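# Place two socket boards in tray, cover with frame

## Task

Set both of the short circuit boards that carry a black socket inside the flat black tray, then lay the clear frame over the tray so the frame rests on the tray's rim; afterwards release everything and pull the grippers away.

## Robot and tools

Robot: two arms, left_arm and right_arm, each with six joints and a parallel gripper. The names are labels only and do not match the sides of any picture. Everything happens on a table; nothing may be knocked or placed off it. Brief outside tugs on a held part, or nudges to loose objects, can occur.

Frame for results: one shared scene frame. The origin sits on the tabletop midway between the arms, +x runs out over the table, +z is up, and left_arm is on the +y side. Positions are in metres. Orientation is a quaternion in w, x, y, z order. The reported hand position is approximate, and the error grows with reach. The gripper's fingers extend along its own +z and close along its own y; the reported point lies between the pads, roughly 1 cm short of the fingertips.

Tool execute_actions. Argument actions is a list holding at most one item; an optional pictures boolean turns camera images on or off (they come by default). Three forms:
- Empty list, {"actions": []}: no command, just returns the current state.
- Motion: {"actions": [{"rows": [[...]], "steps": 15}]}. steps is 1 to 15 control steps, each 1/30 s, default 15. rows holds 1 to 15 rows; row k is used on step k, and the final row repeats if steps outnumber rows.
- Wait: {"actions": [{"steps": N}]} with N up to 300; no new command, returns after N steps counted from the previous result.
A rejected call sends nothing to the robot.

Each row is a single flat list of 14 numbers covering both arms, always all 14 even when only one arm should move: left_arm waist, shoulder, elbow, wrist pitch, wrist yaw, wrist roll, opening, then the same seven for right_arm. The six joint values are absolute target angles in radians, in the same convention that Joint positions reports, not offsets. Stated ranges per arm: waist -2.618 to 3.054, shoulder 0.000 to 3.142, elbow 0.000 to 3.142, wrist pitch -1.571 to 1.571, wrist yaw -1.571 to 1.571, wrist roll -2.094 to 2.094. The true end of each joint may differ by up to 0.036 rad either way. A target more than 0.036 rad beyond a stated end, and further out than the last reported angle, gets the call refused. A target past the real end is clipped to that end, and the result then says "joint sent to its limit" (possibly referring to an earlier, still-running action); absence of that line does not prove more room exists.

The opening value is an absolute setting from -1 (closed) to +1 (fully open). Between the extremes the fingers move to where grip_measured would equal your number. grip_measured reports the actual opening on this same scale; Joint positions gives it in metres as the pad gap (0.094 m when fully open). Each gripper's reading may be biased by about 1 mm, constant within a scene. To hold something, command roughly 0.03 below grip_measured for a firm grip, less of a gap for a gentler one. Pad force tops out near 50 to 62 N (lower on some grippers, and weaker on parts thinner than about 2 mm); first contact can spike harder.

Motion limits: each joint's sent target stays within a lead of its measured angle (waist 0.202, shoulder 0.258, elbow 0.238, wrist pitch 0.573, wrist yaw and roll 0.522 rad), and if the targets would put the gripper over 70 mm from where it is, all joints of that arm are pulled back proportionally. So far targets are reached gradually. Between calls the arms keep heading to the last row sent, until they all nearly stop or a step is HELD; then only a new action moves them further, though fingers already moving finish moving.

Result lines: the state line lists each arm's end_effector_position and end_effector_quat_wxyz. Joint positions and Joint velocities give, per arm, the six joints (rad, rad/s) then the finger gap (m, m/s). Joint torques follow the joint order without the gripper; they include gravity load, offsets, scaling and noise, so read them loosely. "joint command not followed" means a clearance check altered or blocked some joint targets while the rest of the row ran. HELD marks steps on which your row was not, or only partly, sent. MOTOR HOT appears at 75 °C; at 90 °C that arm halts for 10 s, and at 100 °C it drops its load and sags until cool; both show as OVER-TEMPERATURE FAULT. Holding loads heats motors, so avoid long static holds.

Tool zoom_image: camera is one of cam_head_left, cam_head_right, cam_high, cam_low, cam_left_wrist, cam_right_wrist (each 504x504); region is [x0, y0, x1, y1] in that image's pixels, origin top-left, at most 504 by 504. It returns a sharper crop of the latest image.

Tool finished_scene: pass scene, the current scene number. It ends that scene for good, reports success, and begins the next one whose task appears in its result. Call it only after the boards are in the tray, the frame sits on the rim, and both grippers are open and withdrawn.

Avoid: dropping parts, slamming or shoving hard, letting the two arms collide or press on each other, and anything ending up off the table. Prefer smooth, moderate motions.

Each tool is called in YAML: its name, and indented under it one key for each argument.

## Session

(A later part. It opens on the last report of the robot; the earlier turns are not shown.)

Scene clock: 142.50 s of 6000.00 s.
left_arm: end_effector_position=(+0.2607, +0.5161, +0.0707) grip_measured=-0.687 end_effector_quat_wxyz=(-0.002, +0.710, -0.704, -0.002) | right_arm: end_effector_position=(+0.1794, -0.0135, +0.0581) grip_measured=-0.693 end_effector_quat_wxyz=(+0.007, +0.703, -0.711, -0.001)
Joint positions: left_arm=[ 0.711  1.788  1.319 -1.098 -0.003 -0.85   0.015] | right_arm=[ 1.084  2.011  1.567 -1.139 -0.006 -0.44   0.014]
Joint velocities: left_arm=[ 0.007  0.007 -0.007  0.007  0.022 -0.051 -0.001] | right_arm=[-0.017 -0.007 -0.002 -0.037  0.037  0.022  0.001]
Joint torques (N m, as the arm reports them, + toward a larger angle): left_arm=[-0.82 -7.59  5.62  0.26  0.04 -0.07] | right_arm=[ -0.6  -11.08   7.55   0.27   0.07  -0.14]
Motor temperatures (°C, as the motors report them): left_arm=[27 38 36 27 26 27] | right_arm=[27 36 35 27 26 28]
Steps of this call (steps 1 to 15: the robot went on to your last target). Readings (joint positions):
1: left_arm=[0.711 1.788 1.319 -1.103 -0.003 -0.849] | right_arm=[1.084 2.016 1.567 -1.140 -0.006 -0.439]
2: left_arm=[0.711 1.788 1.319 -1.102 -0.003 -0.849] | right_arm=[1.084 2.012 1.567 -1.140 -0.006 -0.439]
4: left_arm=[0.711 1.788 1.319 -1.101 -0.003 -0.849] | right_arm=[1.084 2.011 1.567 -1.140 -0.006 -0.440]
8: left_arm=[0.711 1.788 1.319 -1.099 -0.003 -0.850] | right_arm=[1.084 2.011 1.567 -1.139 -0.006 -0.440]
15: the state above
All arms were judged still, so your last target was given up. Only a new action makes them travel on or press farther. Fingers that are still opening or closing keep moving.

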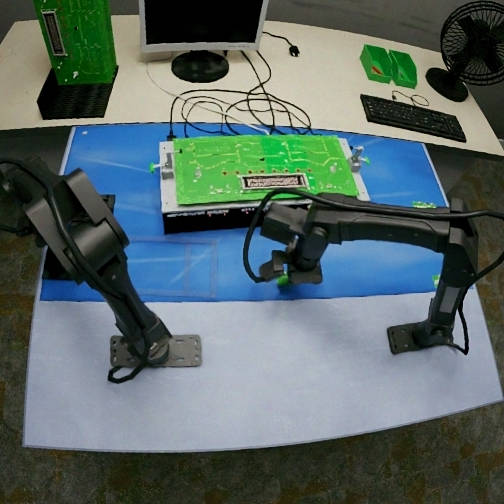

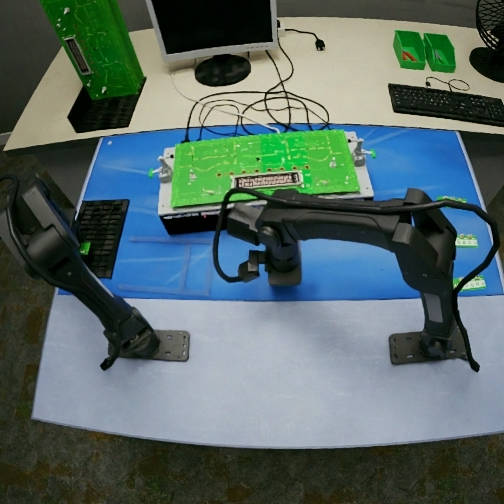

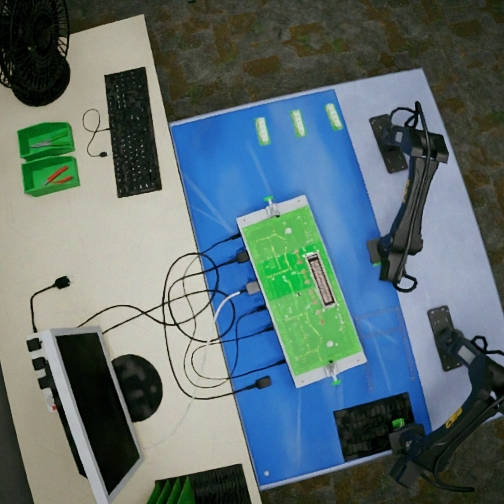

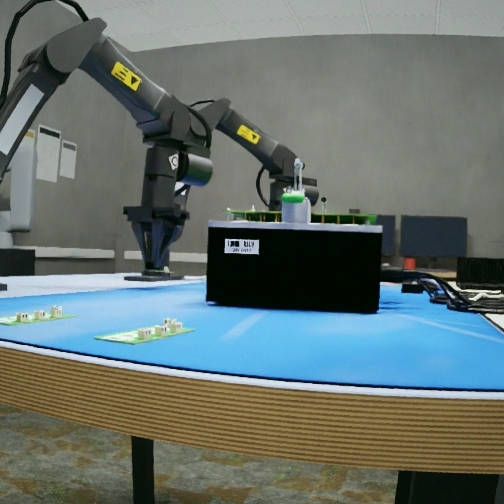

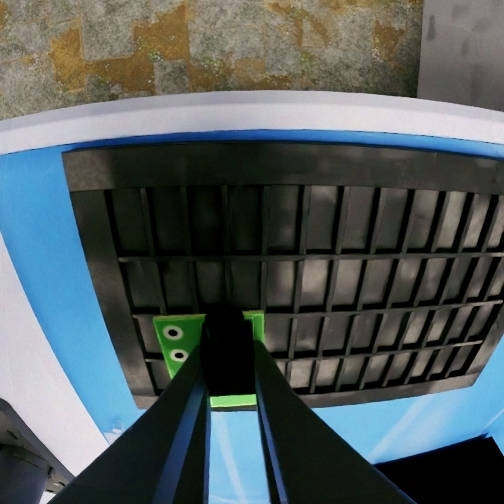

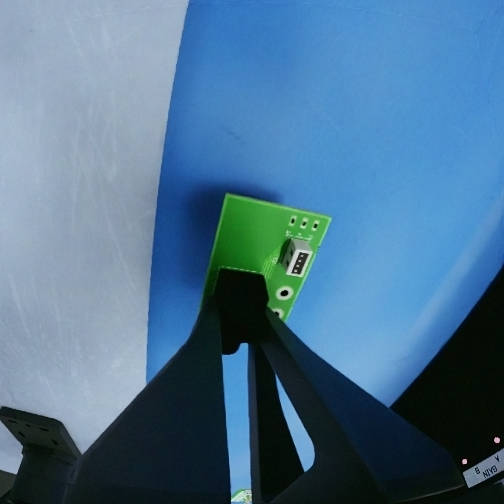

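execute_actions:
  actions:
    - {"rows":[[0.71,1.80,1.28,-1.04,0,-0.85,-0.73,1.075,2.03,1.54,-1.08,0,-0.45,-0.73],[0.71,1.80,1.28,-1.04,0,-0.85,-0.73,1.075,2.03,1.54,-1.08,0,-0.45,-0.73],[0.71,1.80,1.28,-1.04,0,-0.85,-0.73,1.075,2.03,1.54,-1.08,0,-0.45,-0.73],[0.71,1.815,1.245,-1.0,0,-0.85,-0.73,1.075,2.04,1.52,-1.04,0,-0.45,-0.73],[0.71,1.815,1.245,-1.0,0,-0.85,-0.73,1.075,2.04,1.52,-1.04,0,-0.45,-0.73],[0.71,1.815,1.245,-1.0,0,-0.85,-0.73,1.075,2.04,1.52,-1.04,0,-0.45,-0.73],[0.71,1.826,1.213,-0.96,0,-0.85,-0.73,1.075,2.05,1.503,-1.003,0,-0.45,-0.73]],"steps":15}
  pictures: false

execute_actions:
  actions:
    - {"steps":10}

Scene clock: 154.53 s of 6000.00 s.
left_arm: end_effector_position=(+0.2570, +0.5127, +0.0357) grip_measured=-0.687 end_effector_quat_wxyz=(+0.007, +0.710, -0.704, -0.002) | right_arm: end_effector_position=(+0.1825, -0.0073, +0.0292) grip_measured=-0.693 end_effector_quat_wxyz=(-0.001, +0.703, -0.711, -0.003)
Joint positions: left_arm=[ 0.711  1.826  1.221 -0.981 -0.003 -0.85   0.015] | right_arm=[ 1.084  2.05   1.507 -1.024 -0.006 -0.44   0.014]
Joint velocities: left_arm=[ 0.007 -0.002 -0.007  0.051  0.037  0.095  0.   ] | right_arm=[ 0.017  0.002  0.012  0.051 -0.022  0.007 -0.   ]
Joint torques (N m, as the arm reports them, + toward a larger angle): left_arm=[-0.25 -6.79  4.3   0.12  0.04  0.03] | right_arm=[-0.59 -9.1   5.96  0.25  0.06 -0.15]
Motor temperatures (°C, as the motors report them): left_arm=[27 38 37 27 26 27] | right_arm=[27 38 36 27 26 28]
Steps of this call (steps 1 to 90: nothing new was sent; then 8.53 s passed at rest; steps 91 to 105: all 15 steps of this action). Readings (joint positions):
91: left_arm=[0.711 1.788 1.315 -1.091 -0.003 -0.850] | right_arm=[1.084 2.011 1.564 -1.133 -0.006 -0.440]
92: left_arm=[0.711 1.788 1.310 -1.081 -0.003 -0.850] | right_arm=[1.084 2.011 1.559 -1.123 -0.006 -0.440]
94: left_arm=[0.711 1.791 1.294 -1.060 -0.003 -0.850] | right_arm=[1.084 2.015 1.549 -1.105 -0.006 -0.440]
98: left_arm=[0.711 1.805 1.247 -1.014 -0.003 -0.850] | right_arm=[1.084 2.033 1.521 -1.059 -0.006 -0.440]
105: the state above

Scene clock: 154.87 s of 6000.00 s.
left_arm: end_effector_position=(+0.2592, +0.5147, +0.0356) grip_measured=-0.687 end_effector_quat_wxyz=(+0.001, +0.710, -0.704, -0.002) | right_arm: end_effector_position=(+0.1836, -0.0049, +0.0292) grip_measured=-0.693 end_effector_quat_wxyz=(-0.006, +0.703, -0.711, -0.005)
Joint positions: left_arm=[ 0.711  1.826  1.221 -0.969 -0.003 -0.85   0.015] | right_arm=[ 1.084  2.05   1.507 -1.014 -0.006 -0.44   0.014]
Joint velocities: left_arm=[ 0.007 -0.017 -0.007 -0.022  0.007 -0.007  0.001] | right_arm=[-0.007  0.002  0.012  0.037 -0.022 -0.037  0.   ]
Joint torques (N m, as the arm reports them, + toward a larger angle): left_arm=[-0.05 -6.84  4.48  0.18  0.07  0.02] | right_arm=[-0.6  -8.98  5.86  0.32  0.07 -0.15]
Motor temperatures (°C, as the motors report them): left_arm=[27 38 37 27 26 27] | right_arm=[27 38 36 27 26 28]
Steps of this call (steps 1 to 10: the robot went on to your last target). Readings (joint positions):
1: left_arm=[0.711 1.826 1.221 -0.977 -0.003 -0.850] | right_arm=[1.084 2.050 1.507 -1.021 -0.006 -0.440]
2: left_arm=[0.711 1.826 1.221 -0.975 -0.003 -0.850] | right_arm=[1.084 2.050 1.507 -1.019 -0.006 -0.440]
4: left_arm=[0.711 1.826 1.221 -0.972 -0.003 -0.850] | right_arm=[1.084 2.050 1.507 -1.017 -0.006 -0.440]
8: left_arm=[0.711 1.826 1.221 -0.969 -0.003 -0.850] | right_arm=[1.084 2.050 1.507 -1.014 -0.006 -0.440]
10: the state above

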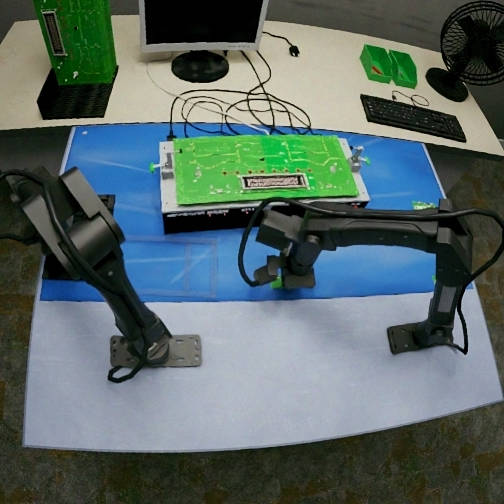

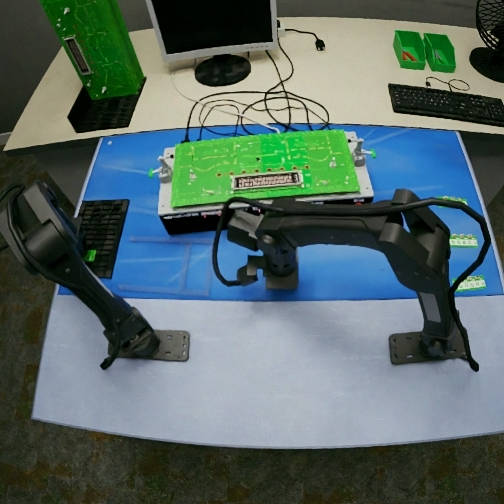

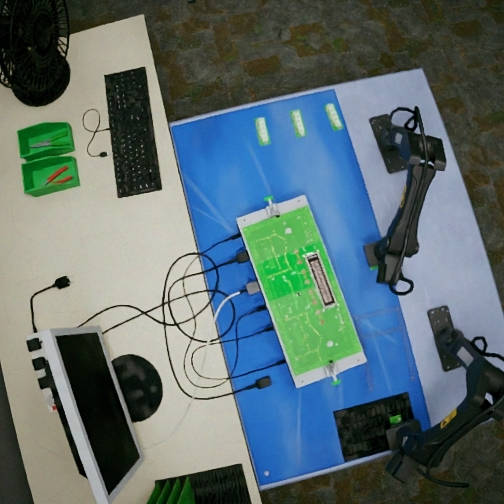

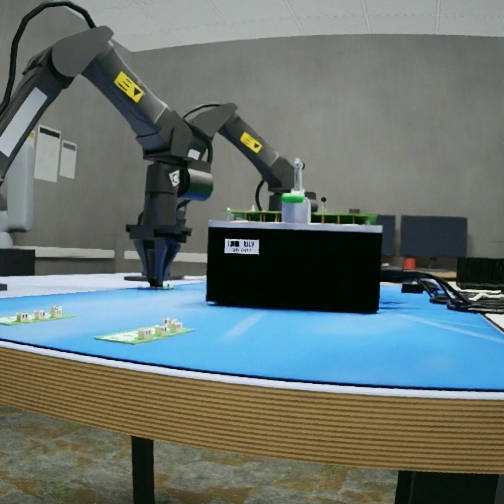

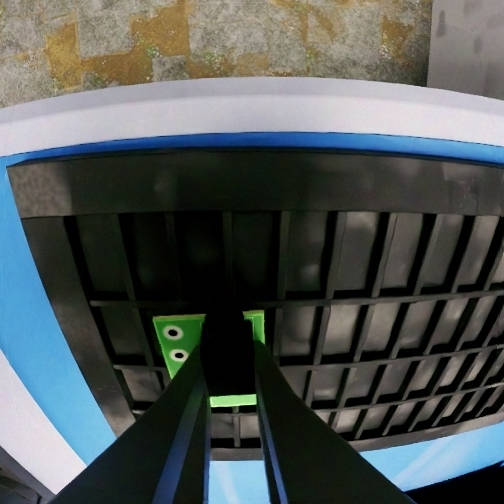

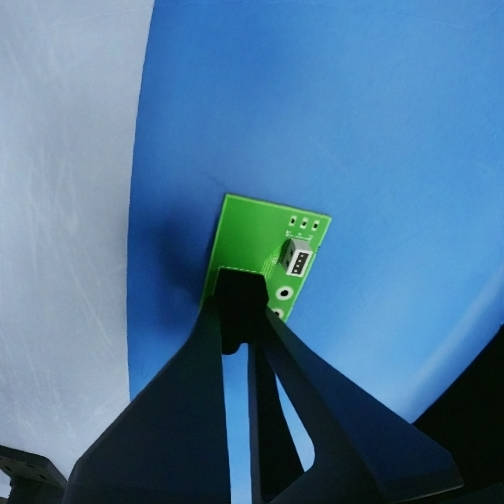

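Seat slightly, release both, and swap.

execute_actions:
  actions:
    - {"rows":[[0.71,1.826,1.19,-0.955,0,-0.85,-0.73,1.084,2.05,1.485,-1.003,0,-0.44,-0.73]],"steps":10}
  pictures: false

execute_actions:
  actions:
    - {"rows":[[0.71,1.826,1.215,-0.96,0,-0.85,-0.3,1.084,2.05,1.505,-1.01,0,-0.44,-0.3]],"steps":12}
  pictures: false

execute_actions:
  actions:
    - {"rows":[[0.71,1.78,1.33,-1.11,0,-0.85,-0.3,1.084,2.0,1.6,-1.16,0,-0.44,-0.3]],"steps":12}
  pictures: false

execute_actions:
  actions:
    - {"rows":[[0.5,1.45,1.3,-1.4,0,-0.4,-0.3,1.0,1.45,1.25,-1.37,0,0,-0.3]],"steps":15}
  pictures: false

execute_actions:
  actions:
    - {"rows":[[-0.3,1.45,1.3,-1.4,0,0.1,-0.3,0.3,1.2,1.0,-1.33,0,0,-0.3]],"steps":14}
  pictures: false

execute_actions:
  actions:
    - {"rows":[[-1.125,1.5,1.3,-1.37,0,0.5,-0.3,0,1.0,0.8,-1.3,0,0,-0.3]],"steps":15}
  pictures: false

execute_actions:
  actions:
    - {"rows":[[-1.125,1.87,1.36,-1.04,0,0.5,-0.3,0,1.0,0.8,-1.3,0,0,-0.3]],"steps":15}
  pictures: false

execute_actions:
  actions:
    - {"steps":12}

Scene clock: 175.80 s of 6000.00 s.
left_arm: end_effector_position=(+0.2580, +0.5135, +0.0331) grip_measured=-0.687 end_effector_quat_wxyz=(+0.003, +0.710, -0.704, -0.002) | right_arm: end_effector_position=(+0.1832, -0.0057, +0.0274) grip_measured=-0.693 end_effector_quat_wxyz=(-0.005, +0.703, -0.711, -0.005)
Joint positions: left_arm=[ 0.711  1.826  1.21  -0.961 -0.003 -0.85   0.015] | right_arm=[ 1.084  2.05   1.499 -1.007 -0.006 -0.44   0.014]
Joint velocities: left_arm=[-0.002 -0.007  0.007  0.022 -0.081 -0.007 -0.   ] | right_arm=[ 0.007 -0.017  0.017 -0.066 -0.037 -0.007 -0.001]
Joint torques (N m, as the arm reports them, + toward a larger angle): left_arm=[ 0.   -6.97  3.53  0.19  0.03  0.  ] | right_arm=[ 0.04 -8.99  5.12  0.26  0.07 -0.04]
Motor temperatures (°C, as the motors report them): left_arm=[27 38 36 27 26 27] | right_arm=[27 38 36 27 26 28]
Steps of this call (steps 1 to 30: the robot went on to your last target; steps 31 to 90: nothing new was sent; then 17.60 s passed at rest; steps 91 to 100: all 10 steps of this action). Readings (joint positions):
91: left_arm=[0.711 1.826 1.219 -0.966 -0.003 -0.850] | right_arm=[1.084 2.050 1.505 -1.011 -0.006 -0.440]
92: left_arm=[0.711 1.826 1.216 -0.964 -0.003 -0.850] | right_arm=[1.084 2.050 1.503 -1.010 -0.006 -0.440]
94: left_arm=[0.711 1.826 1.210 -0.962 -0.003 -0.850] | right_arm=[1.084 2.050 1.499 -1.007 -0.006 -0.440]
98: left_arm=[0.711 1.826 1.210 -0.961 -0.003 -0.850] | right_arm=[1.084 2.050 1.499 -1.007 -0.006 -0.440]
100: the state above

Scene clock: 176.20 s of 6000.00 s.
left_arm: end_effector_position=(+0.2580, +0.5135, +0.0331) grip_measured=-0.302 end_effector_quat_wxyz=(+0.003, +0.710, -0.704, -0.002) | right_arm: end_effector_position=(+0.1833, -0.0058, +0.0274) grip_measured=-0.302 end_effector_quat_wxyz=(-0.005, +0.703, -0.711, -0.005)
Joint positions: left_arm=[ 0.711  1.826  1.21  -0.961 -0.003 -0.85   0.033] | right_arm=[ 1.084  2.05   1.499 -1.007 -0.005 -0.44   0.033]
Joint velocities: left_arm=[ 0.007 -0.002 -0.012 -0.095  0.022  0.066  0.001] | right_arm=[-0.007  0.017 -0.002 -0.081  0.022 -0.037  0.001]
Joint torques (N m, as the arm reports them, + toward a larger angle): left_arm=[-0.17 -6.85  5.19  0.17  0.02  0.  ] | right_arm=[ 0.06 -9.06  6.79  0.21  0.06 -0.04]
Motor temperatures (°C, as the motors report them): left_arm=[27 38 36 27 26 27] | right_arm=[27 38 36 27 26 28]
Steps of this call (steps 1 to 12: all 12 steps of this action). Readings (joint positions):
1: left_arm=[0.711 1.826 1.210 -0.961 -0.003 -0.850] | right_arm=[1.084 2.050 1.499 -1.007 -0.005 -0.440]
2: left_arm=[0.711 1.826 1.210 -0.961 -0.003 -0.850] | right_arm=[1.084 2.050 1.499 -1.007 -0.005 -0.440]
4: left_arm=[0.711 1.826 1.210 -0.961 -0.003 -0.850] | right_arm=[1.084 2.050 1.499 -1.007 -0.005 -0.440]
8: left_arm=[0.711 1.826 1.210 -0.961 -0.003 -0.850] | right_arm=[1.084 2.050 1.499 -1.007 -0.005 -0.440]
12: the state above

Scene clock: 176.60 s of 6000.00 s.
left_arm: end_effector_position=(+0.2629, +0.5178, +0.0726) grip_measured=-0.302 end_effector_quat_wxyz=(-0.011, +0.710, -0.704, -0.001) | right_arm: end_effector_position=(+0.1812, -0.0100, +0.0580) grip_measured=-0.302 end_effector_quat_wxyz=(+0.004, +0.703, -0.711, -0.001)
Joint positions: left_arm=[ 0.711  1.781  1.318 -1.087 -0.003 -0.85   0.033] | right_arm=[ 1.084  2.021  1.581 -1.139 -0.005 -0.44   0.033]
Joint velocities: left_arm=[-0.012  0.007 -0.002 -0.081  0.022  0.022 -0.   ] | right_arm=[ 0.012 -0.007 -0.002 -0.022  0.007 -0.051 -0.   ]
Joint torques (N m, as the arm reports them, + toward a larger angle): left_arm=[-0.05 -6.83  6.06  0.06  0.05  0.  ] | right_arm=[  0.04 -10.54   8.04   0.11   0.06  -0.04]
Motor temperatures (°C, as the motors report them): left_arm=[27 38 36 27 26 27] | right_arm=[27 38 36 27 26 28]
Steps of this call (steps 1 to 12: all 12 steps of this action). Readings (joint positions):
1: left_arm=[0.711 1.826 1.225 -0.985 -0.003 -0.850] | right_arm=[1.084 2.049 1.512 -1.030 -0.005 -0.440]
2: left_arm=[0.711 1.825 1.247 -1.016 -0.003 -0.850] | right_arm=[1.084 2.049 1.528 -1.058 -0.005 -0.440]
4: left_arm=[0.711 1.810 1.288 -1.046 -0.003 -0.850] | right_arm=[1.084 2.039 1.561 -1.092 -0.005 -0.440]
8: left_arm=[0.711 1.782 1.318 -1.067 -0.003 -0.850] | right_arm=[1.084 2.021 1.581 -1.120 -0.005 -0.440]
12: the state above

Scene clock: 177.10 s of 6000.00 s.
left_arm: end_effector_position=(+0.2383, +0.4218, +0.1572) grip_measured=-0.302 end_effector_quat_wxyz=(+0.026, -0.455, +0.890, -0.001) | right_arm: end_effector_position=(+0.1383, -0.1431, +0.1463) grip_measured=-0.302 end_effector_quat_wxyz=(+0.010, -0.511, +0.859, +0.008)
Joint positions: left_arm=[ 0.493  1.442  1.3   -1.378  0.004 -0.433  0.033] | right_arm=[ 1.005  1.435  1.252 -1.363 -0.004 -0.033  0.033]
Joint velocities: left_arm=[-0.007  0.085 -0.007 -0.037  0.066  0.183  0.   ] | right_arm=[-0.012  0.11   0.002 -0.037 -0.037  0.168  0.   ]
Joint torques (N m, as the arm reports them, + toward a larger angle): left_arm=[ 0.56 -3.93  5.42  0.1  -0.07  0.12] | right_arm=[-0.27 -3.81  6.33  0.17  0.06  0.05]
Motor temperatures (°C, as the motors report them): left_arm=[27 38 36 27 26 27] | right_arm=[27 38 36 27 26 28]
Steps of this call (steps 1 to 15: all 15 steps of this action). Readings (joint positions):
1: left_arm=[0.701 1.768 1.316 -1.101 -0.007 -0.809] | right_arm=[1.080 2.001 1.554 -1.130 -0.006 -0.396]
2: left_arm=[0.678 1.742 1.308 -1.129 -0.009 -0.761] | right_arm=[1.073 1.964 1.500 -1.137 -0.006 -0.347]
4: left_arm=[0.606 1.655 1.301 -1.192 -0.008 -0.675] | right_arm=[1.048 1.868 1.384 -1.189 -0.006 -0.262]
8: left_arm=[0.496 1.457 1.300 -1.300 0.003 -0.522] | right_arm=[1.006 1.613 1.247 -1.303 -0.004 -0.122]
15: the state above

Scene clock: 177.57 s of 6000.00 s.
left_arm: end_effector_position=(+0.2584, +0.2267, +0.1552) grip_measured=-0.302 end_effector_quat_wxyz=(+0.018, +0.180, +0.983, -0.007) | right_arm: end_effector_position=(+0.1926, -0.2904, +0.1233) grip_measured=-0.302 end_effector_quat_wxyz=(+0.009, -0.175, +0.985, -0.001)
Joint positions: left_arm=[-0.311  1.45   1.3   -1.384  0.01   0.069  0.033] | right_arm=[ 0.306  1.222  1.002 -1.332  0.005 -0.009  0.033]
Joint velocities: left_arm=[-0.056  0.002  0.007 -0.095 -0.095  0.081  0.   ] | right_arm=[-0.002 -0.017 -0.027  0.007 -0.037  0.007  0.   ]
Joint torques (N m, as the arm reports them, + toward a larger angle): left_arm=[ 1.   -4.17  5.54  0.12 -0.14  0.06] | right_arm=[-0.37 -4.16  6.4   0.27 -0.03  0.05]
Motor temperatures (°C, as the motors report them): left_arm=[27 38 36 27 26 27] | right_arm=[27 38 36 27 26 28]
Steps of this call (steps 1 to 14: all 14 steps of this action). Readings (joint positions):
1: left_arm=[0.471 1.445 1.300 -1.381 -0.008 -0.353] | right_arm=[0.980 1.407 1.211 -1.326 -0.016 -0.030]
2: left_arm=[0.419 1.446 1.300 -1.381 -0.013 -0.265] | right_arm=[0.921 1.353 1.136 -1.294 -0.020 -0.027]
4: left_arm=[0.278 1.448 1.300 -1.381 -0.012 -0.137] | right_arm=[0.765 1.259 1.031 -1.320 -0.013 -0.020]
8: left_arm=[-0.017 1.450 1.300 -1.381 -0.007 -0.002] | right_arm=[0.461 1.222 1.002 -1.338 -0.005 -0.014]
14: the state above

Scene clock: 178.07 s of 6000.00 s.
left_arm: end_effector_position=(+0.1316, +0.0677, +0.1416) grip_measured=-0.301 end_effector_quat_wxyz=(+0.001, +0.717, +0.697, -0.005) | right_arm: end_effector_position=(+0.1609, -0.3463, +0.1010) grip_measured=-0.302 end_effector_quat_wxyz=(+0.022, -0.027, +0.999, -0.002)
Joint positions: left_arm=[-1.14   1.509  1.3   -1.357  0.008  0.477  0.033] | right_arm=[ 0.01   1.017  0.801 -1.311  0.005 -0.008  0.033]
Joint velocities: left_arm=[ 0.007 -0.027 -0.017 -0.007 -0.007  0.11  -0.001] | right_arm=[-0.002  0.002 -0.002 -0.051  0.051  0.037  0.   ]
Joint torques (N m, as the arm reports them, + toward a larger angle): left_arm=[ 1.04 -5.    5.29  0.03 -0.03  0.11] | right_arm=[-0.7  -2.43  6.53  0.41 -0.04  0.04]
Motor temperatures (°C, as the motors report them): left_arm=[27 38 36 27 26 27] | right_arm=[27 38 36 27 26 28]
Steps of this call (steps 1 to 15: all 15 steps of this action). Readings (joint positions):
1: left_arm=[-0.335 1.454 1.300 -1.384 -0.003 0.135] | right_arm=[0.276 1.194 0.969 -1.302 -0.008 -0.009]
2: left_arm=[-0.386 1.462 1.300 -1.382 -0.010 0.205] | right_arm=[0.206 1.139 0.909 -1.274 -0.010 -0.009]
4: left_arm=[-0.524 1.485 1.300 -1.374 -0.010 0.308] | right_arm=[0.064 1.047 0.825 -1.296 0.000 -0.008]
8: left_arm=[-0.815 1.509 1.300 -1.359 -0.008 0.416] | right_arm=[0.010 1.017 0.801 -1.316 0.005 -0.008]
15: the state above

Scene clock: 178.57 s of 6000.00 s.
left_arm: end_effector_position=(+0.1671, -0.0044, +0.0473) grip_measured=-0.301 end_effector_quat_wxyz=(-0.013, +0.721, +0.693, +0.001) | right_arm: end_effector_position=(+0.1610, -0.3463, +0.1010) grip_measured=-0.302 end_effector_quat_wxyz=(+0.022, -0.027, +0.999, -0.002)
Joint positions: left_arm=[-1.139  1.888  1.351 -1.058  0.007  0.489  0.033] | right_arm=[ 0.01   1.017  0.801 -1.311  0.005 -0.008  0.033]
Joint velocities: left_arm=[-0.002 -0.149 -0.012  0.125 -0.066  0.051 -0.001] | right_arm=[-0.007 -0.007  0.002 -0.066 -0.051  0.066 -0.001]
Joint torques (N m, as the arm reports them, + toward a larger angle): left_arm=[ 0.93 -7.9   5.6   0.14 -0.06  0.12] | right_arm=[-0.69 -2.43  6.52  0.39 -0.04  0.04]
Motor temperatures (°C, as the motors report them): left_arm=[27 38 36 27 26 27] | right_arm=[27 37 36 27 26 28]
Steps of this call (steps 1 to 15: all 15 steps of this action). Readings (joint positions):
1: left_arm=[-1.139 1.526 1.307 -1.348 0.008 0.479] | right_arm=[0.010 1.017 0.801 -1.311 0.005 -0.008]
2: left_arm=[-1.139 1.562 1.322 -1.321 0.008 0.480] | right_arm=[0.010 1.017 0.801 -1.311 0.005 -0.008]
4: left_arm=[-1.139 1.670 1.347 -1.242 0.008 0.482] | right_arm=[0.010 1.017 0.801 -1.311 0.005 -0.008]
8: left_arm=[-1.139 1.883 1.355 -1.107 0.007 0.486] | right_arm=[0.010 1.017 0.801 -1.311 0.005 -0.008]
15: the state above

Scene clock: 178.97 s of 6000.00 s.
left_arm: end_effector_position=(+0.1683, -0.0068, +0.0496) grip_measured=-0.301 end_effector_quat_wxyz=(-0.005, +0.721, +0.693, -0.002) | right_arm: end_effector_position=(+0.1610, -0.3463, +0.1010) grip_measured=-0.302 end_effector_quat_wxyz=(+0.022, -0.027, +0.999, -0.002)
Joint positions: left_arm=[-1.139  1.881  1.351 -1.049  0.007  0.49   0.033] | right_arm=[ 0.01   1.017  0.801 -1.311  0.005 -0.008  0.033]
Joint velocities: left_arm=[-0.002 -0.012 -0.012  0.037  0.037  0.037 -0.001] | right_arm=[-0.007 -0.002  0.012 -0.037 -0.066 -0.022 -0.001]
Joint torques (N m, as the arm reports them, + toward a larger angle): left_arm=[ 0.95 -8.17  5.67  0.22 -0.07  0.15] | right_arm=[-0.69 -2.43  6.53  0.39 -0.04  0.04]
Motor temperatures (°C, as the motors report them): left_arm=[27 38 36 27 26 27] | right_arm=[27 37 36 27 26 28]
Steps of this call (steps 1 to 12: the robot went on to your last target). Readings (joint positions):
1: left_arm=[-1.139 1.883 1.351 -1.056 0.007 0.489] | right_arm=[0.010 1.017 0.801 -1.311 0.005 -0.008]
2: left_arm=[-1.139 1.881 1.351 -1.054 0.007 0.489] | right_arm=[0.010 1.017 0.801 -1.311 0.005 -0.008]
4: left_arm=[-1.139 1.881 1.351 -1.052 0.007 0.489] | right_arm=[0.010 1.017 0.801 -1.311 0.005 -0.008]
8: left_arm=[-1.139 1.881 1.351 -1.050 0.007 0.490] | right_arm=[0.010 1.017 0.801 -1.311 0.005 -0.008]
12: the state above

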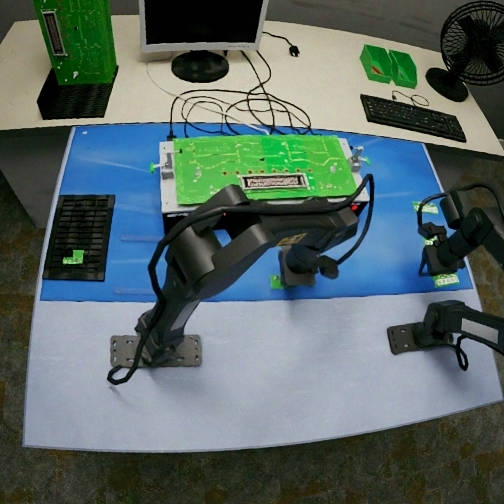

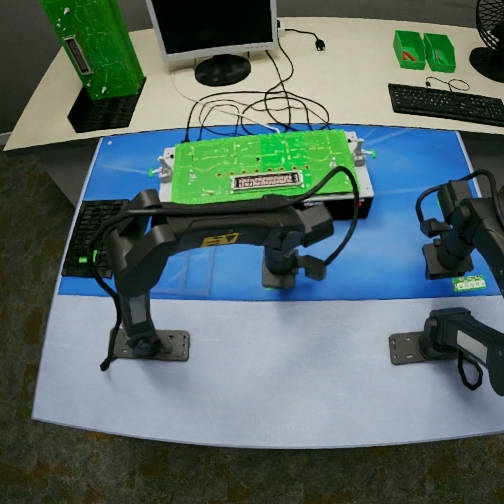

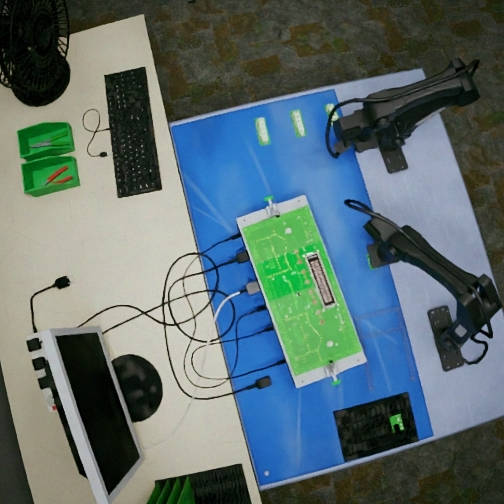

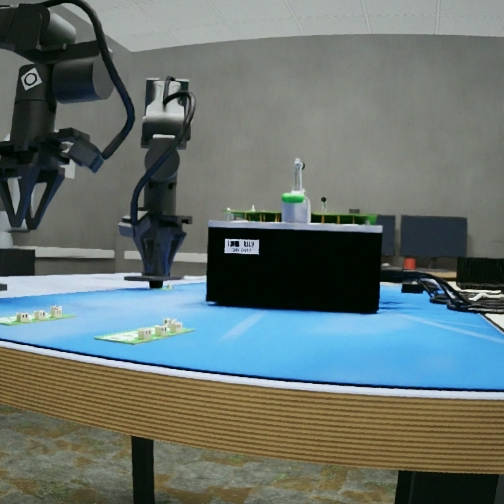

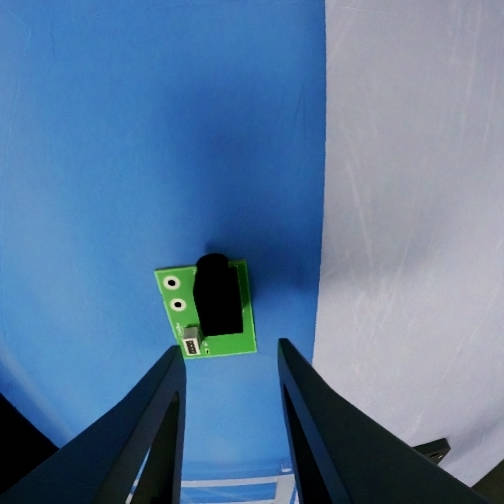

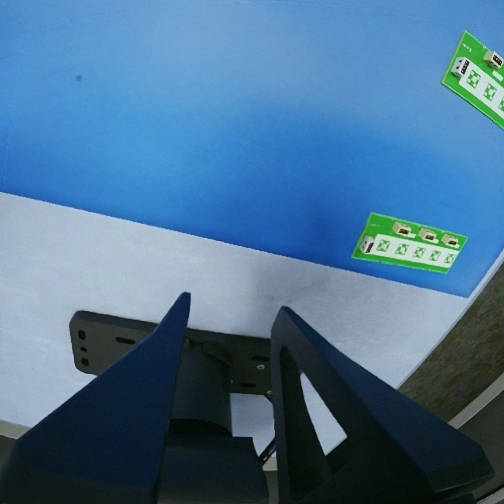

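execute_actions:
  actions:
    - {"rows":[[-1.118,1.90,1.34,-1.0,0,0.5,-0.3,0,1.0,0.8,-1.3,0,0,-0.3],[-1.118,1.90,1.34,-1.0,0,0.5,-0.3,0,1.0,0.8,-1.3,0,0,-0.3],[-1.118,1.90,1.34,-1.0,0,0.5,-0.3,0,1.0,0.8,-1.3,0,0,-0.3],[-1.118,1.90,1.34,-1.0,0,0.5,-0.3,0,1.0,0.8,-1.3,0,0,-0.3],[-1.118,1.923,1.296,-0.947,0,0.5,-0.3,0,1.0,0.8,-1.3,0,0,-0.3]],"steps":15}
  pictures: false

execute_actions:
  actions:
    - {"steps":10}

Scene clock: 191.77 s of 6000.00 s.
left_arm: end_effector_position=(+0.1723, -0.0081, +0.0253) grip_measured=-0.301 end_effector_quat_wxyz=(-0.006, +0.718, +0.696, -0.002) | right_arm: end_effector_position=(+0.1611, -0.3463, +0.1010) grip_measured=-0.302 end_effector_quat_wxyz=(+0.022, -0.027, +0.999, -0.002)
Joint positions: left_arm=[-1.13   1.922  1.305 -0.964  0.007  0.49   0.033] | right_arm=[ 0.01   1.017  0.801 -1.311  0.005 -0.008  0.033]
Joint velocities: left_arm=[ 0.007 -0.002  0.002  0.066  0.007 -0.095  0.001] | right_arm=[-0.007 -0.002  0.017 -0.007 -0.11  -0.022  0.001]
Joint torques (N m, as the arm reports them, + toward a larger angle): left_arm=[ 0.7  -7.6   4.4   0.18 -0.08  0.13] | right_arm=[-0.68 -2.43  6.52  0.39 -0.04  0.04]
Motor temperatures (°C, as the motors report them): left_arm=[27 39 37 27 26 27] | right_arm=[27 34 36 27 26 28]
Steps of this call (steps 1 to 15: the robot went on to your last target; steps 16 to 90: nothing new was sent; then 9.30 s passed at rest; steps 91 to 105: all 15 steps of this action). Readings (joint positions):
91: left_arm=[-1.138 1.881 1.351 -1.046 0.007 0.490] | right_arm=[0.010 1.017 0.801 -1.311 0.005 -0.008]
92: left_arm=[-1.137 1.883 1.351 -1.039 0.007 0.490] | right_arm=[0.010 1.017 0.801 -1.311 0.005 -0.008]
94: left_arm=[-1.134 1.887 1.351 -1.027 0.007 0.490] | right_arm=[0.010 1.017 0.801 -1.311 0.005 -0.008]
98: left_arm=[-1.130 1.904 1.320 -0.982 0.007 0.490] | right_arm=[0.010 1.017 0.801 -1.311 0.005 -0.008]
105: the state above

Scene clock: 192.10 s of 6000.00 s.
left_arm: end_effector_position=(+0.1730, -0.0097, +0.0253) grip_measured=-0.301 end_effector_quat_wxyz=(-0.002, +0.718, +0.696, -0.003) | right_arm: end_effector_position=(+0.1611, -0.3463, +0.1010) grip_measured=-0.302 end_effector_quat_wxyz=(+0.022, -0.027, +0.999, -0.002)
Joint positions: left_arm=[-1.13   1.922  1.305 -0.957  0.007  0.49   0.033] | right_arm=[ 0.01   1.017  0.801 -1.311  0.005 -0.008  0.033]
Joint velocities: left_arm=[-0.007  0.012 -0.002  0.007 -0.037  0.037 -0.001] | right_arm=[ 0.007 -0.002  0.007  0.051 -0.139  0.051  0.001]
Joint torques (N m, as the arm reports them, + toward a larger angle): left_arm=[ 0.79 -7.57  4.29  0.24 -0.08  0.09] | right_arm=[-0.69 -2.43  6.53  0.4  -0.04  0.04]
Motor temperatures (°C, as the motors report them): left_arm=[27 39 37 27 26 27] | right_arm=[27 34 36 27 26 28]
Steps of this call (steps 1 to 10: the robot went on to your last target). Readings (joint positions):
1: left_arm=[-1.130 1.922 1.305 -0.961 0.007 0.490] | right_arm=[0.010 1.017 0.801 -1.311 0.005 -0.008]
2: left_arm=[-1.130 1.922 1.305 -0.961 0.007 0.490] | right_arm=[0.010 1.017 0.801 -1.311 0.005 -0.008]
4: left_arm=[-1.130 1.922 1.305 -0.959 0.007 0.490] | right_arm=[0.010 1.017 0.801 -1.311 0.005 -0.008]
8: left_arm=[-1.130 1.922 1.305 -0.957 0.007 0.490] | right_arm=[0.010 1.017 0.801 -1.311 0.005 -0.008]
10: the state above

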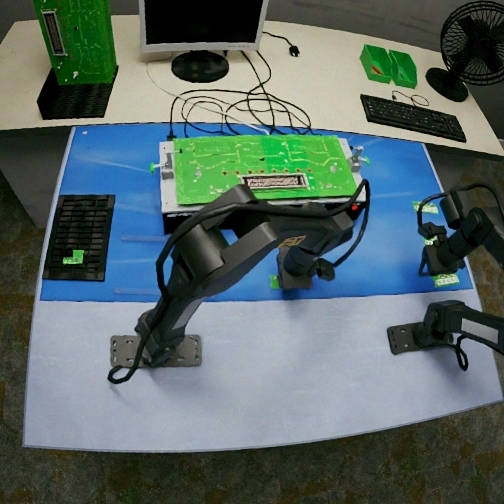

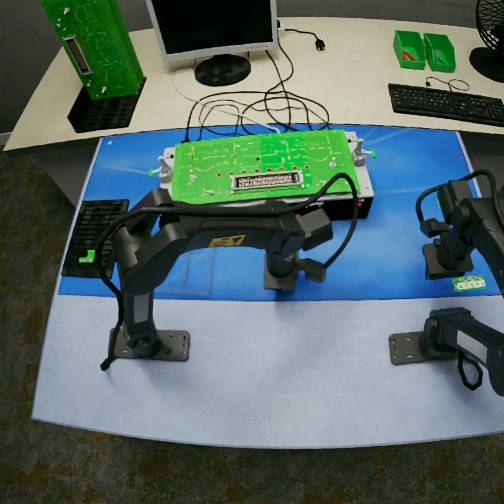

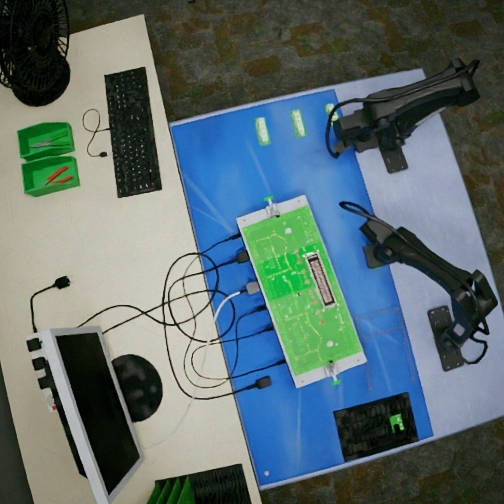

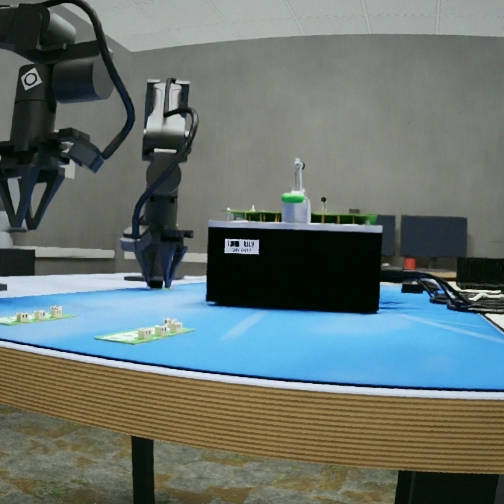

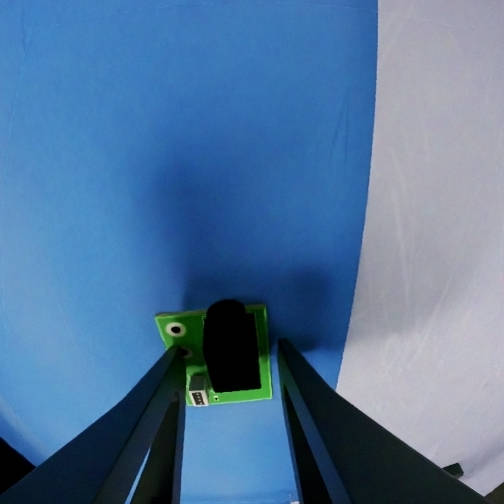

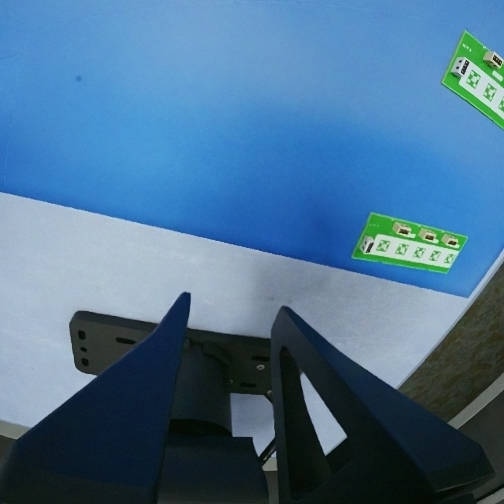

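execute_actions:
  actions:
    - {"rows":[[-1.13,1.922,1.305,-0.957,0,0.5,-0.73,0,1.0,0.8,-1.3,0,0,-0.3]],"steps":12}
  pictures: false

execute_actions:
  actions:
    - {"rows":[[-1.13,1.88,1.42,-1.1,0,0.5,-0.73,0,1.0,0.8,-1.3,0,0,-0.3]],"steps":12}
  pictures: false

execute_actions:
  actions:
    - {"rows":[[-1.0,1.45,1.3,-1.42,0,0.3,-0.73,0,1.0,0.8,-1.3,0,0,-0.3]],"steps":15}
  pictures: false

execute_actions:
  actions:
    - {"rows":[[-0.2,1.45,1.3,-1.42,0,-0.3,-0.73,0,1.0,0.8,-1.3,0,0,-0.3]],"steps":12}
  pictures: false

execute_actions:
  actions:
    - {"rows":[[0.61,1.5,1.3,-1.37,0,-0.95,-0.73,0,1.0,0.8,-1.3,0,0,-0.3]],"steps":15}
  pictures: false

execute_actions:
  actions:
    - {"rows":[[0.61,1.908,1.497,-1.13,0,-0.95,-0.73,0,1.0,0.8,-1.3,0,0,-0.3]],"steps":15}
  pictures: false

execute_actions:
  actions:
    - {"steps":12}

Scene clock: 214.67 s of 6000.00 s.
left_arm: end_effector_position=(+0.1732, -0.0098, +0.0253) grip_measured=-0.689 end_effector_quat_wxyz=(-0.002, +0.718, +0.696, -0.003) | right_arm: end_effector_position=(+0.1611, -0.3463, +0.1010) grip_measured=-0.302 end_effector_quat_wxyz=(+0.022, -0.027, +0.999, -0.002)
Joint positions: left_arm=[-1.13   1.922  1.305 -0.956  0.006  0.49   0.015] | right_arm=[ 0.01   1.017  0.801 -1.311  0.005 -0.008  0.033]
Joint velocities: left_arm=[ 0.007  0.002  0.007 -0.022  0.066  0.037  0.001] | right_arm=[-0.012 -0.007  0.012 -0.007 -0.022 -0.022  0.   ]
Joint torques (N m, as the arm reports them, + toward a larger angle): left_arm=[ 0.12 -7.71  5.06  0.13 -0.09  0.1 ] | right_arm=[-0.68 -2.43  6.52  0.39 -0.03  0.04]
Motor temperatures (°C, as the motors report them): left_arm=[27 39 36 27 26 27] | right_arm=[27 33 36 27 26 28]
Steps of this call (steps 1 to 15: the robot went on to your last target; steps 16 to 90: nothing new was sent; then 19.17 s passed at rest; steps 91 to 102: all 12 steps of this action). Readings (joint positions):
91: left_arm=[-1.130 1.922 1.305 -0.956 0.007 0.490] | right_arm=[0.010 1.017 0.801 -1.311 0.005 -0.008]
92: left_arm=[-1.130 1.922 1.305 -0.956 0.006 0.490] | right_arm=[0.010 1.017 0.801 -1.311 0.005 -0.008]
94: left_arm=[-1.130 1.922 1.305 -0.956 0.006 0.490] | right_arm=[0.010 1.017 0.801 -1.311 0.005 -0.008]
98: left_arm=[-1.130 1.922 1.305 -0.956 0.006 0.490] | right_arm=[0.010 1.017 0.801 -1.311 0.005 -0.008]
102: the state above

Scene clock: 215.07 s of 6000.00 s.
left_arm: end_effector_position=(+0.1756, -0.0147, +0.0626) grip_measured=-0.689 end_effector_quat_wxyz=(+0.007, +0.718, +0.696, -0.006) | right_arm: end_effector_position=(+0.1611, -0.3463, +0.1010) grip_measured=-0.302 end_effector_quat_wxyz=(+0.022, -0.027, +0.999, -0.002)
Joint positions: left_arm=[-1.13   1.883  1.407 -1.078  0.006  0.49   0.015] | right_arm=[ 0.01   1.017  0.801 -1.311  0.005 -0.008  0.033]
Joint velocities: left_arm=[-0.002 -0.002  0.007 -0.11   0.007 -0.051  0.   ] | right_arm=[-0.012 -0.002  0.002 -0.037  0.007  0.051 -0.001]
Joint torques (N m, as the arm reports them, + toward a larger angle): left_arm=[ 0.09 -7.81  6.13  0.06 -0.08  0.12] | right_arm=[-0.69 -2.43  6.53  0.4  -0.04  0.04]
Motor temperatures (°C, as the motors report them): left_arm=[27 39 36 27 26 27] | right_arm=[27 33 36 27 26 28]
Steps of this call (steps 1 to 12: all 12 steps of this action). Readings (joint positions):
1: left_arm=[-1.130 1.922 1.320 -0.979 0.006 0.490] | right_arm=[0.010 1.017 0.801 -1.311 0.005 -0.008]
2: left_arm=[-1.130 1.923 1.340 -1.009 0.006 0.490] | right_arm=[0.010 1.017 0.801 -1.311 0.005 -0.008]
4: left_arm=[-1.130 1.910 1.379 -1.039 0.006 0.490] | right_arm=[0.010 1.017 0.801 -1.311 0.005 -0.008]
8: left_arm=[-1.130 1.883 1.407 -1.060 0.006 0.490] | right_arm=[0.010 1.017 0.801 -1.311 0.005 -0.008]
12: the state above

Scene clock: 215.57 s of 6000.00 s.
left_arm: end_effector_position=(+0.1576, +0.0947, +0.1612) grip_measured=-0.689 end_effector_quat_wxyz=(+0.022, +0.607, +0.794, -0.008) | right_arm: end_effector_position=(+0.1611, -0.3463, +0.1010) grip_measured=-0.302 end_effector_quat_wxyz=(+0.022, -0.027, +0.999, -0.002)
Joint positions: left_arm=[-1.002  1.435  1.311 -1.4    0.001  0.32   0.015] | right_arm=[ 0.01   1.017  0.801 -1.311  0.005 -0.008  0.033]
Joint velocities: left_arm=[ 0.002  0.208  0.017 -0.183  0.022 -0.037  0.   ] | right_arm=[-0.007  0.002 -0.012  0.022 -0.007  0.022  0.   ]
Joint torques (N m, as the arm reports them, + toward a larger angle): left_arm=[ 0.27 -3.85  4.7   0.18 -0.04 -0.07] | right_arm=[-0.69 -2.43  6.52  0.39 -0.04  0.04]
Motor temperatures (°C, as the motors report them): left_arm=[27 39 36 27 26 27] | right_arm=[27 33 36 27 26 28]
Steps of this call (steps 1 to 15: all 15 steps of this action). Readings (joint positions):
1: left_arm=[-1.124 1.867 1.397 -1.088 0.008 0.474] | right_arm=[0.010 1.017 0.801 -1.311 0.005 -0.008]
2: left_arm=[-1.112 1.836 1.374 -1.114 0.009 0.454] | right_arm=[0.010 1.017 0.801 -1.311 0.005 -0.008]
4: left_arm=[-1.071 1.743 1.333 -1.190 0.008 0.419] | right_arm=[0.010 1.017 0.801 -1.311 0.005 -0.008]
8: left_arm=[-1.006 1.506 1.311 -1.313 0.002 0.359] | right_arm=[0.010 1.017 0.801 -1.311 0.005 -0.008]
15: the state above

Scene clock: 215.97 s of 6000.00 s.
left_arm: end_effector_position=(+0.2619, +0.2493, +0.1574) grip_measured=-0.688 end_effector_quat_wxyz=(+0.014, -0.018, +1.000, -0.002) | right_arm: end_effector_position=(+0.1611, -0.3463, +0.1010) grip_measured=-0.302 end_effector_quat_wxyz=(+0.022, -0.027, +0.999, -0.002)
Joint positions: left_arm=[-0.228  1.452  1.311 -1.402 -0.002 -0.246  0.015] | right_arm=[ 0.01   1.017  0.801 -1.311  0.005 -0.008  0.033]
Joint velocities: left_arm=[ 1.175 -0.007  0.002 -0.022 -0.242 -0.374  0.   ] | right_arm=[ 0.007 -0.017  0.007 -0.007  0.022 -0.081  0.001]
Joint torques (N m, as the arm reports them, + toward a larger angle): left_arm=[-2.93 -4.45  4.69  0.01  0.3  -0.04] | right_arm=[-0.68 -2.43  6.53  0.39 -0.04  0.04]
Motor temperatures (°C, as the motors report them): left_arm=[27 39 36 27 26 27] | right_arm=[27 33 36 27 26 28]
Steps of this call (steps 1 to 12: all 12 steps of this action). Readings (joint positions):
1: left_arm=[-0.980 1.441 1.311 -1.402 0.013 0.240] | right_arm=[0.010 1.017 0.801 -1.311 0.005 -0.008]
2: left_arm=[-0.928 1.445 1.311 -1.402 0.018 0.142] | right_arm=[0.010 1.017 0.801 -1.311 0.005 -0.008]
4: left_arm=[-0.787 1.450 1.311 -1.402 0.016 -0.014] | right_arm=[0.010 1.017 0.801 -1.311 0.005 -0.008]
8: left_arm=[-0.492 1.452 1.311 -1.402 0.009 -0.178] | right_arm=[0.010 1.017 0.801 -1.311 0.005 -0.008]
12: the state above

Scene clock: 216.47 s of 6000.00 s.
left_arm: end_effector_position=(+0.2268, +0.4570, +0.1443) grip_measured=-0.688 end_effector_quat_wxyz=(-0.008, +0.702, -0.712, -0.003) | right_arm: end_effector_position=(+0.1611, -0.3463, +0.1010) grip_measured=-0.302 end_effector_quat_wxyz=(+0.022, -0.027, +0.999, -0.002)
Joint positions: left_arm=[ 0.625  1.509  1.311 -1.357 -0.008 -0.913  0.015] | right_arm=[ 0.01   1.017  0.801 -1.311  0.005 -0.008  0.033]
Joint velocities: left_arm=[-0.032 -0.002  0.007  0.022  0.022 -0.256 -0.   ] | right_arm=[-0.017 -0.002 -0.007 -0.11   0.037  0.007 -0.   ]
Joint torques (N m, as the arm reports them, + toward a larger angle): left_arm=[-1.12 -5.12  4.49  0.03  0.01 -0.09] | right_arm=[-0.68 -2.43  6.52  0.39 -0.04  0.04]
Motor temperatures (°C, as the motors report them): left_arm=[27 39 36 27 26 27] | right_arm=[27 33 36 27 26 28]
Steps of this call (steps 1 to 15: all 15 steps of this action). Readings (joint positions):
1: left_arm=[-0.179 1.456 1.311 -1.401 0.003 -0.328] | right_arm=[0.010 1.017 0.801 -1.311 0.005 -0.008]
2: left_arm=[-0.118 1.463 1.311 -1.395 0.006 -0.427] | right_arm=[0.010 1.017 0.801 -1.311 0.005 -0.008]
4: left_arm=[0.024 1.486 1.311 -1.381 0.007 -0.609] | right_arm=[0.010 1.017 0.801 -1.311 0.005 -0.008]
8: left_arm=[0.315 1.509 1.311 -1.361 0.006 -0.805] | right_arm=[0.010 1.017 0.801 -1.311 0.005 -0.008]
15: the state above

Scene clock: 216.97 s of 6000.00 s.
left_arm: end_effector_position=(+0.3059, +0.5145, +0.0670) grip_measured=-0.688 end_effector_quat_wxyz=(+0.005, +0.710, -0.704, -0.003) | right_arm: end_effector_position=(+0.1611, -0.3463, +0.1010) grip_measured=-0.302 end_effector_quat_wxyz=(+0.022, -0.027, +0.999, -0.002)
Joint positions: left_arm=[ 0.624  1.931  1.49  -1.141 -0.004 -0.938  0.015] | right_arm=[ 0.01   1.017  0.801 -1.311  0.005 -0.008  0.033]
Joint velocities: left_arm=[-0.002 -0.208  0.007 -0.022 -0.007 -0.051  0.001] | right_arm=[-0.012 -0.002  0.007  0.037 -0.037 -0.007 -0.001]
Joint torques (N m, as the arm reports them, + toward a larger angle): left_arm=[-0.88 -8.67  5.8   0.24  0.04 -0.11] | right_arm=[-0.68 -2.43  6.53  0.39 -0.04  0.04]
Motor temperatures (°C, as the motors report them): left_arm=[27 39 36 27 26 27] | right_arm=[27 33 36 27 26 28]
Steps of this call (steps 1 to 15: all 15 steps of this action). Readings (joint positions):
1: left_arm=[0.624 1.531 1.331 -1.362 -0.007 -0.918] | right_arm=[0.010 1.017 0.801 -1.311 0.005 -0.008]
2: left_arm=[0.624 1.575 1.374 -1.352 -0.007 -0.921] | right_arm=[0.010 1.017 0.801 -1.311 0.005 -0.008]
4: left_arm=[0.624 1.690 1.449 -1.286 -0.007 -0.926] | right_arm=[0.010 1.017 0.801 -1.311 0.005 -0.008]
8: left_arm=[0.624 1.904 1.490 -1.165 -0.005 -0.933] | right_arm=[0.010 1.017 0.801 -1.311 0.005 -0.008]
15: the state above

Scene clock: 217.37 s of 6000.00 s.
left_arm: end_effector_position=(+0.3071, +0.5154, +0.0711) grip_measured=-0.688 end_effector_quat_wxyz=(-0.003, +0.711, -0.703, -0.002) | right_arm: end_effector_position=(+0.1611, -0.3463, +0.1010) grip_measured=-0.302 end_effector_quat_wxyz=(+0.022, -0.027, +0.999, -0.002)
Joint positions: left_arm=[ 0.624  1.918  1.49  -1.137 -0.004 -0.94   0.015] | right_arm=[ 0.01   1.017  0.801 -1.311  0.005 -0.008  0.033]
Joint velocities: left_arm=[-0.007 -0.012 -0.017 -0.007 -0.037 -0.022 -0.   ] | right_arm=[-0.012  0.002  0.002 -0.007 -0.066 -0.037 -0.   ]
Joint torques (N m, as the arm reports them, + toward a larger angle): left_arm=[-0.93 -8.7   5.64  0.27  0.03 -0.11] | right_arm=[-0.68 -2.43  6.52  0.39 -0.04  0.04]
Motor temperatures (°C, as the motors report them): left_arm=[27 39 36 27 26 27] | right_arm=[27 33 36 27 26 28]
Steps of this call (steps 1 to 12: the robot went on to your last target). Readings (joint positions):
1: left_arm=[0.624 1.925 1.490 -1.140 -0.004 -0.939] | right_arm=[0.010 1.017 0.801 -1.311 0.005 -0.008]
2: left_arm=[0.624 1.921 1.490 -1.139 -0.004 -0.939] | right_arm=[0.010 1.017 0.801 -1.311 0.005 -0.008]
4: left_arm=[0.624 1.918 1.490 -1.138 -0.004 -0.939] | right_arm=[0.010 1.017 0.801 -1.311 0.005 -0.008]
8: left_arm=[0.624 1.918 1.490 -1.138 -0.004 -0.940] | right_arm=[0.010 1.017 0.801 -1.311 0.005 -0.008]
12: the state above

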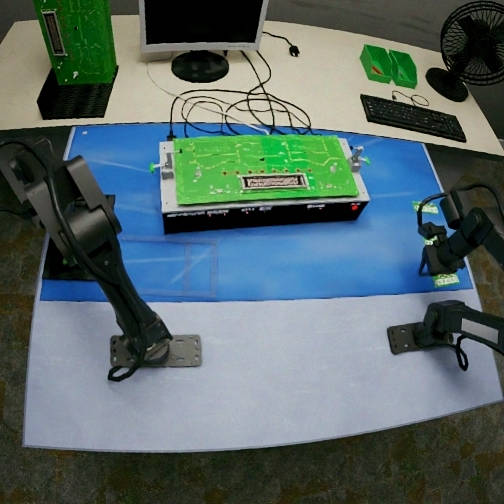

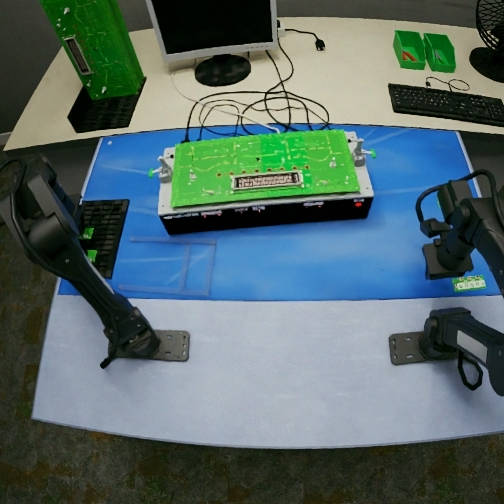

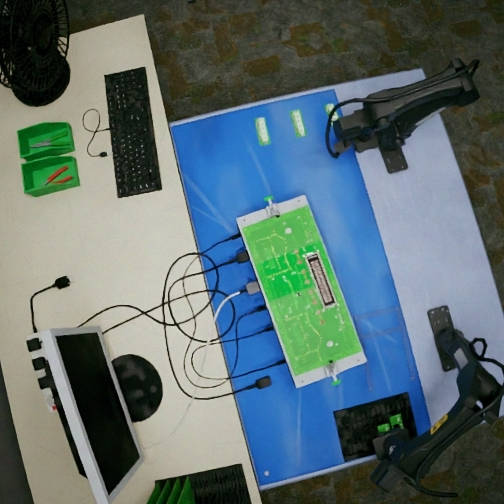

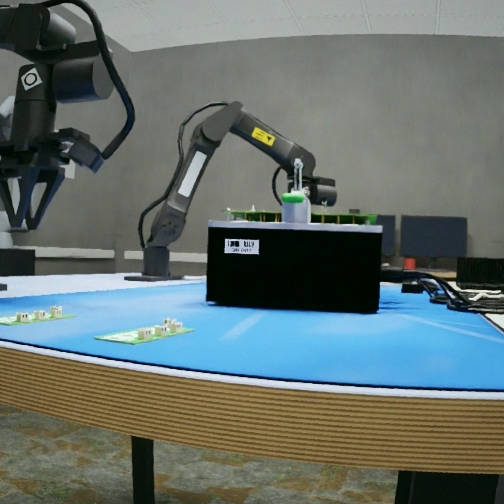

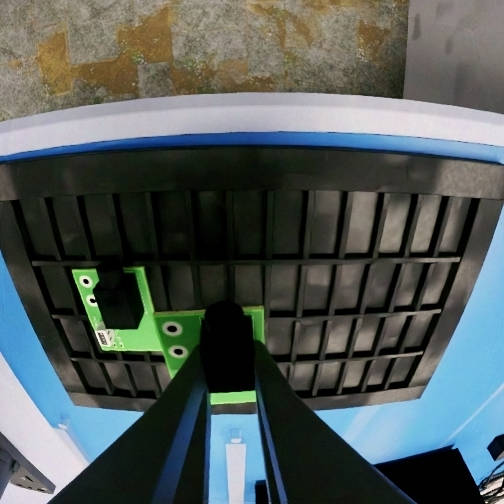

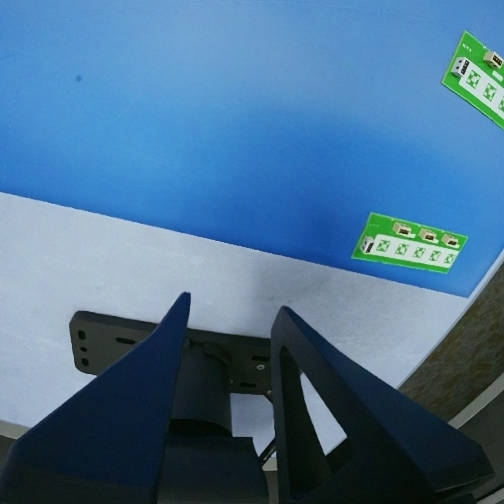

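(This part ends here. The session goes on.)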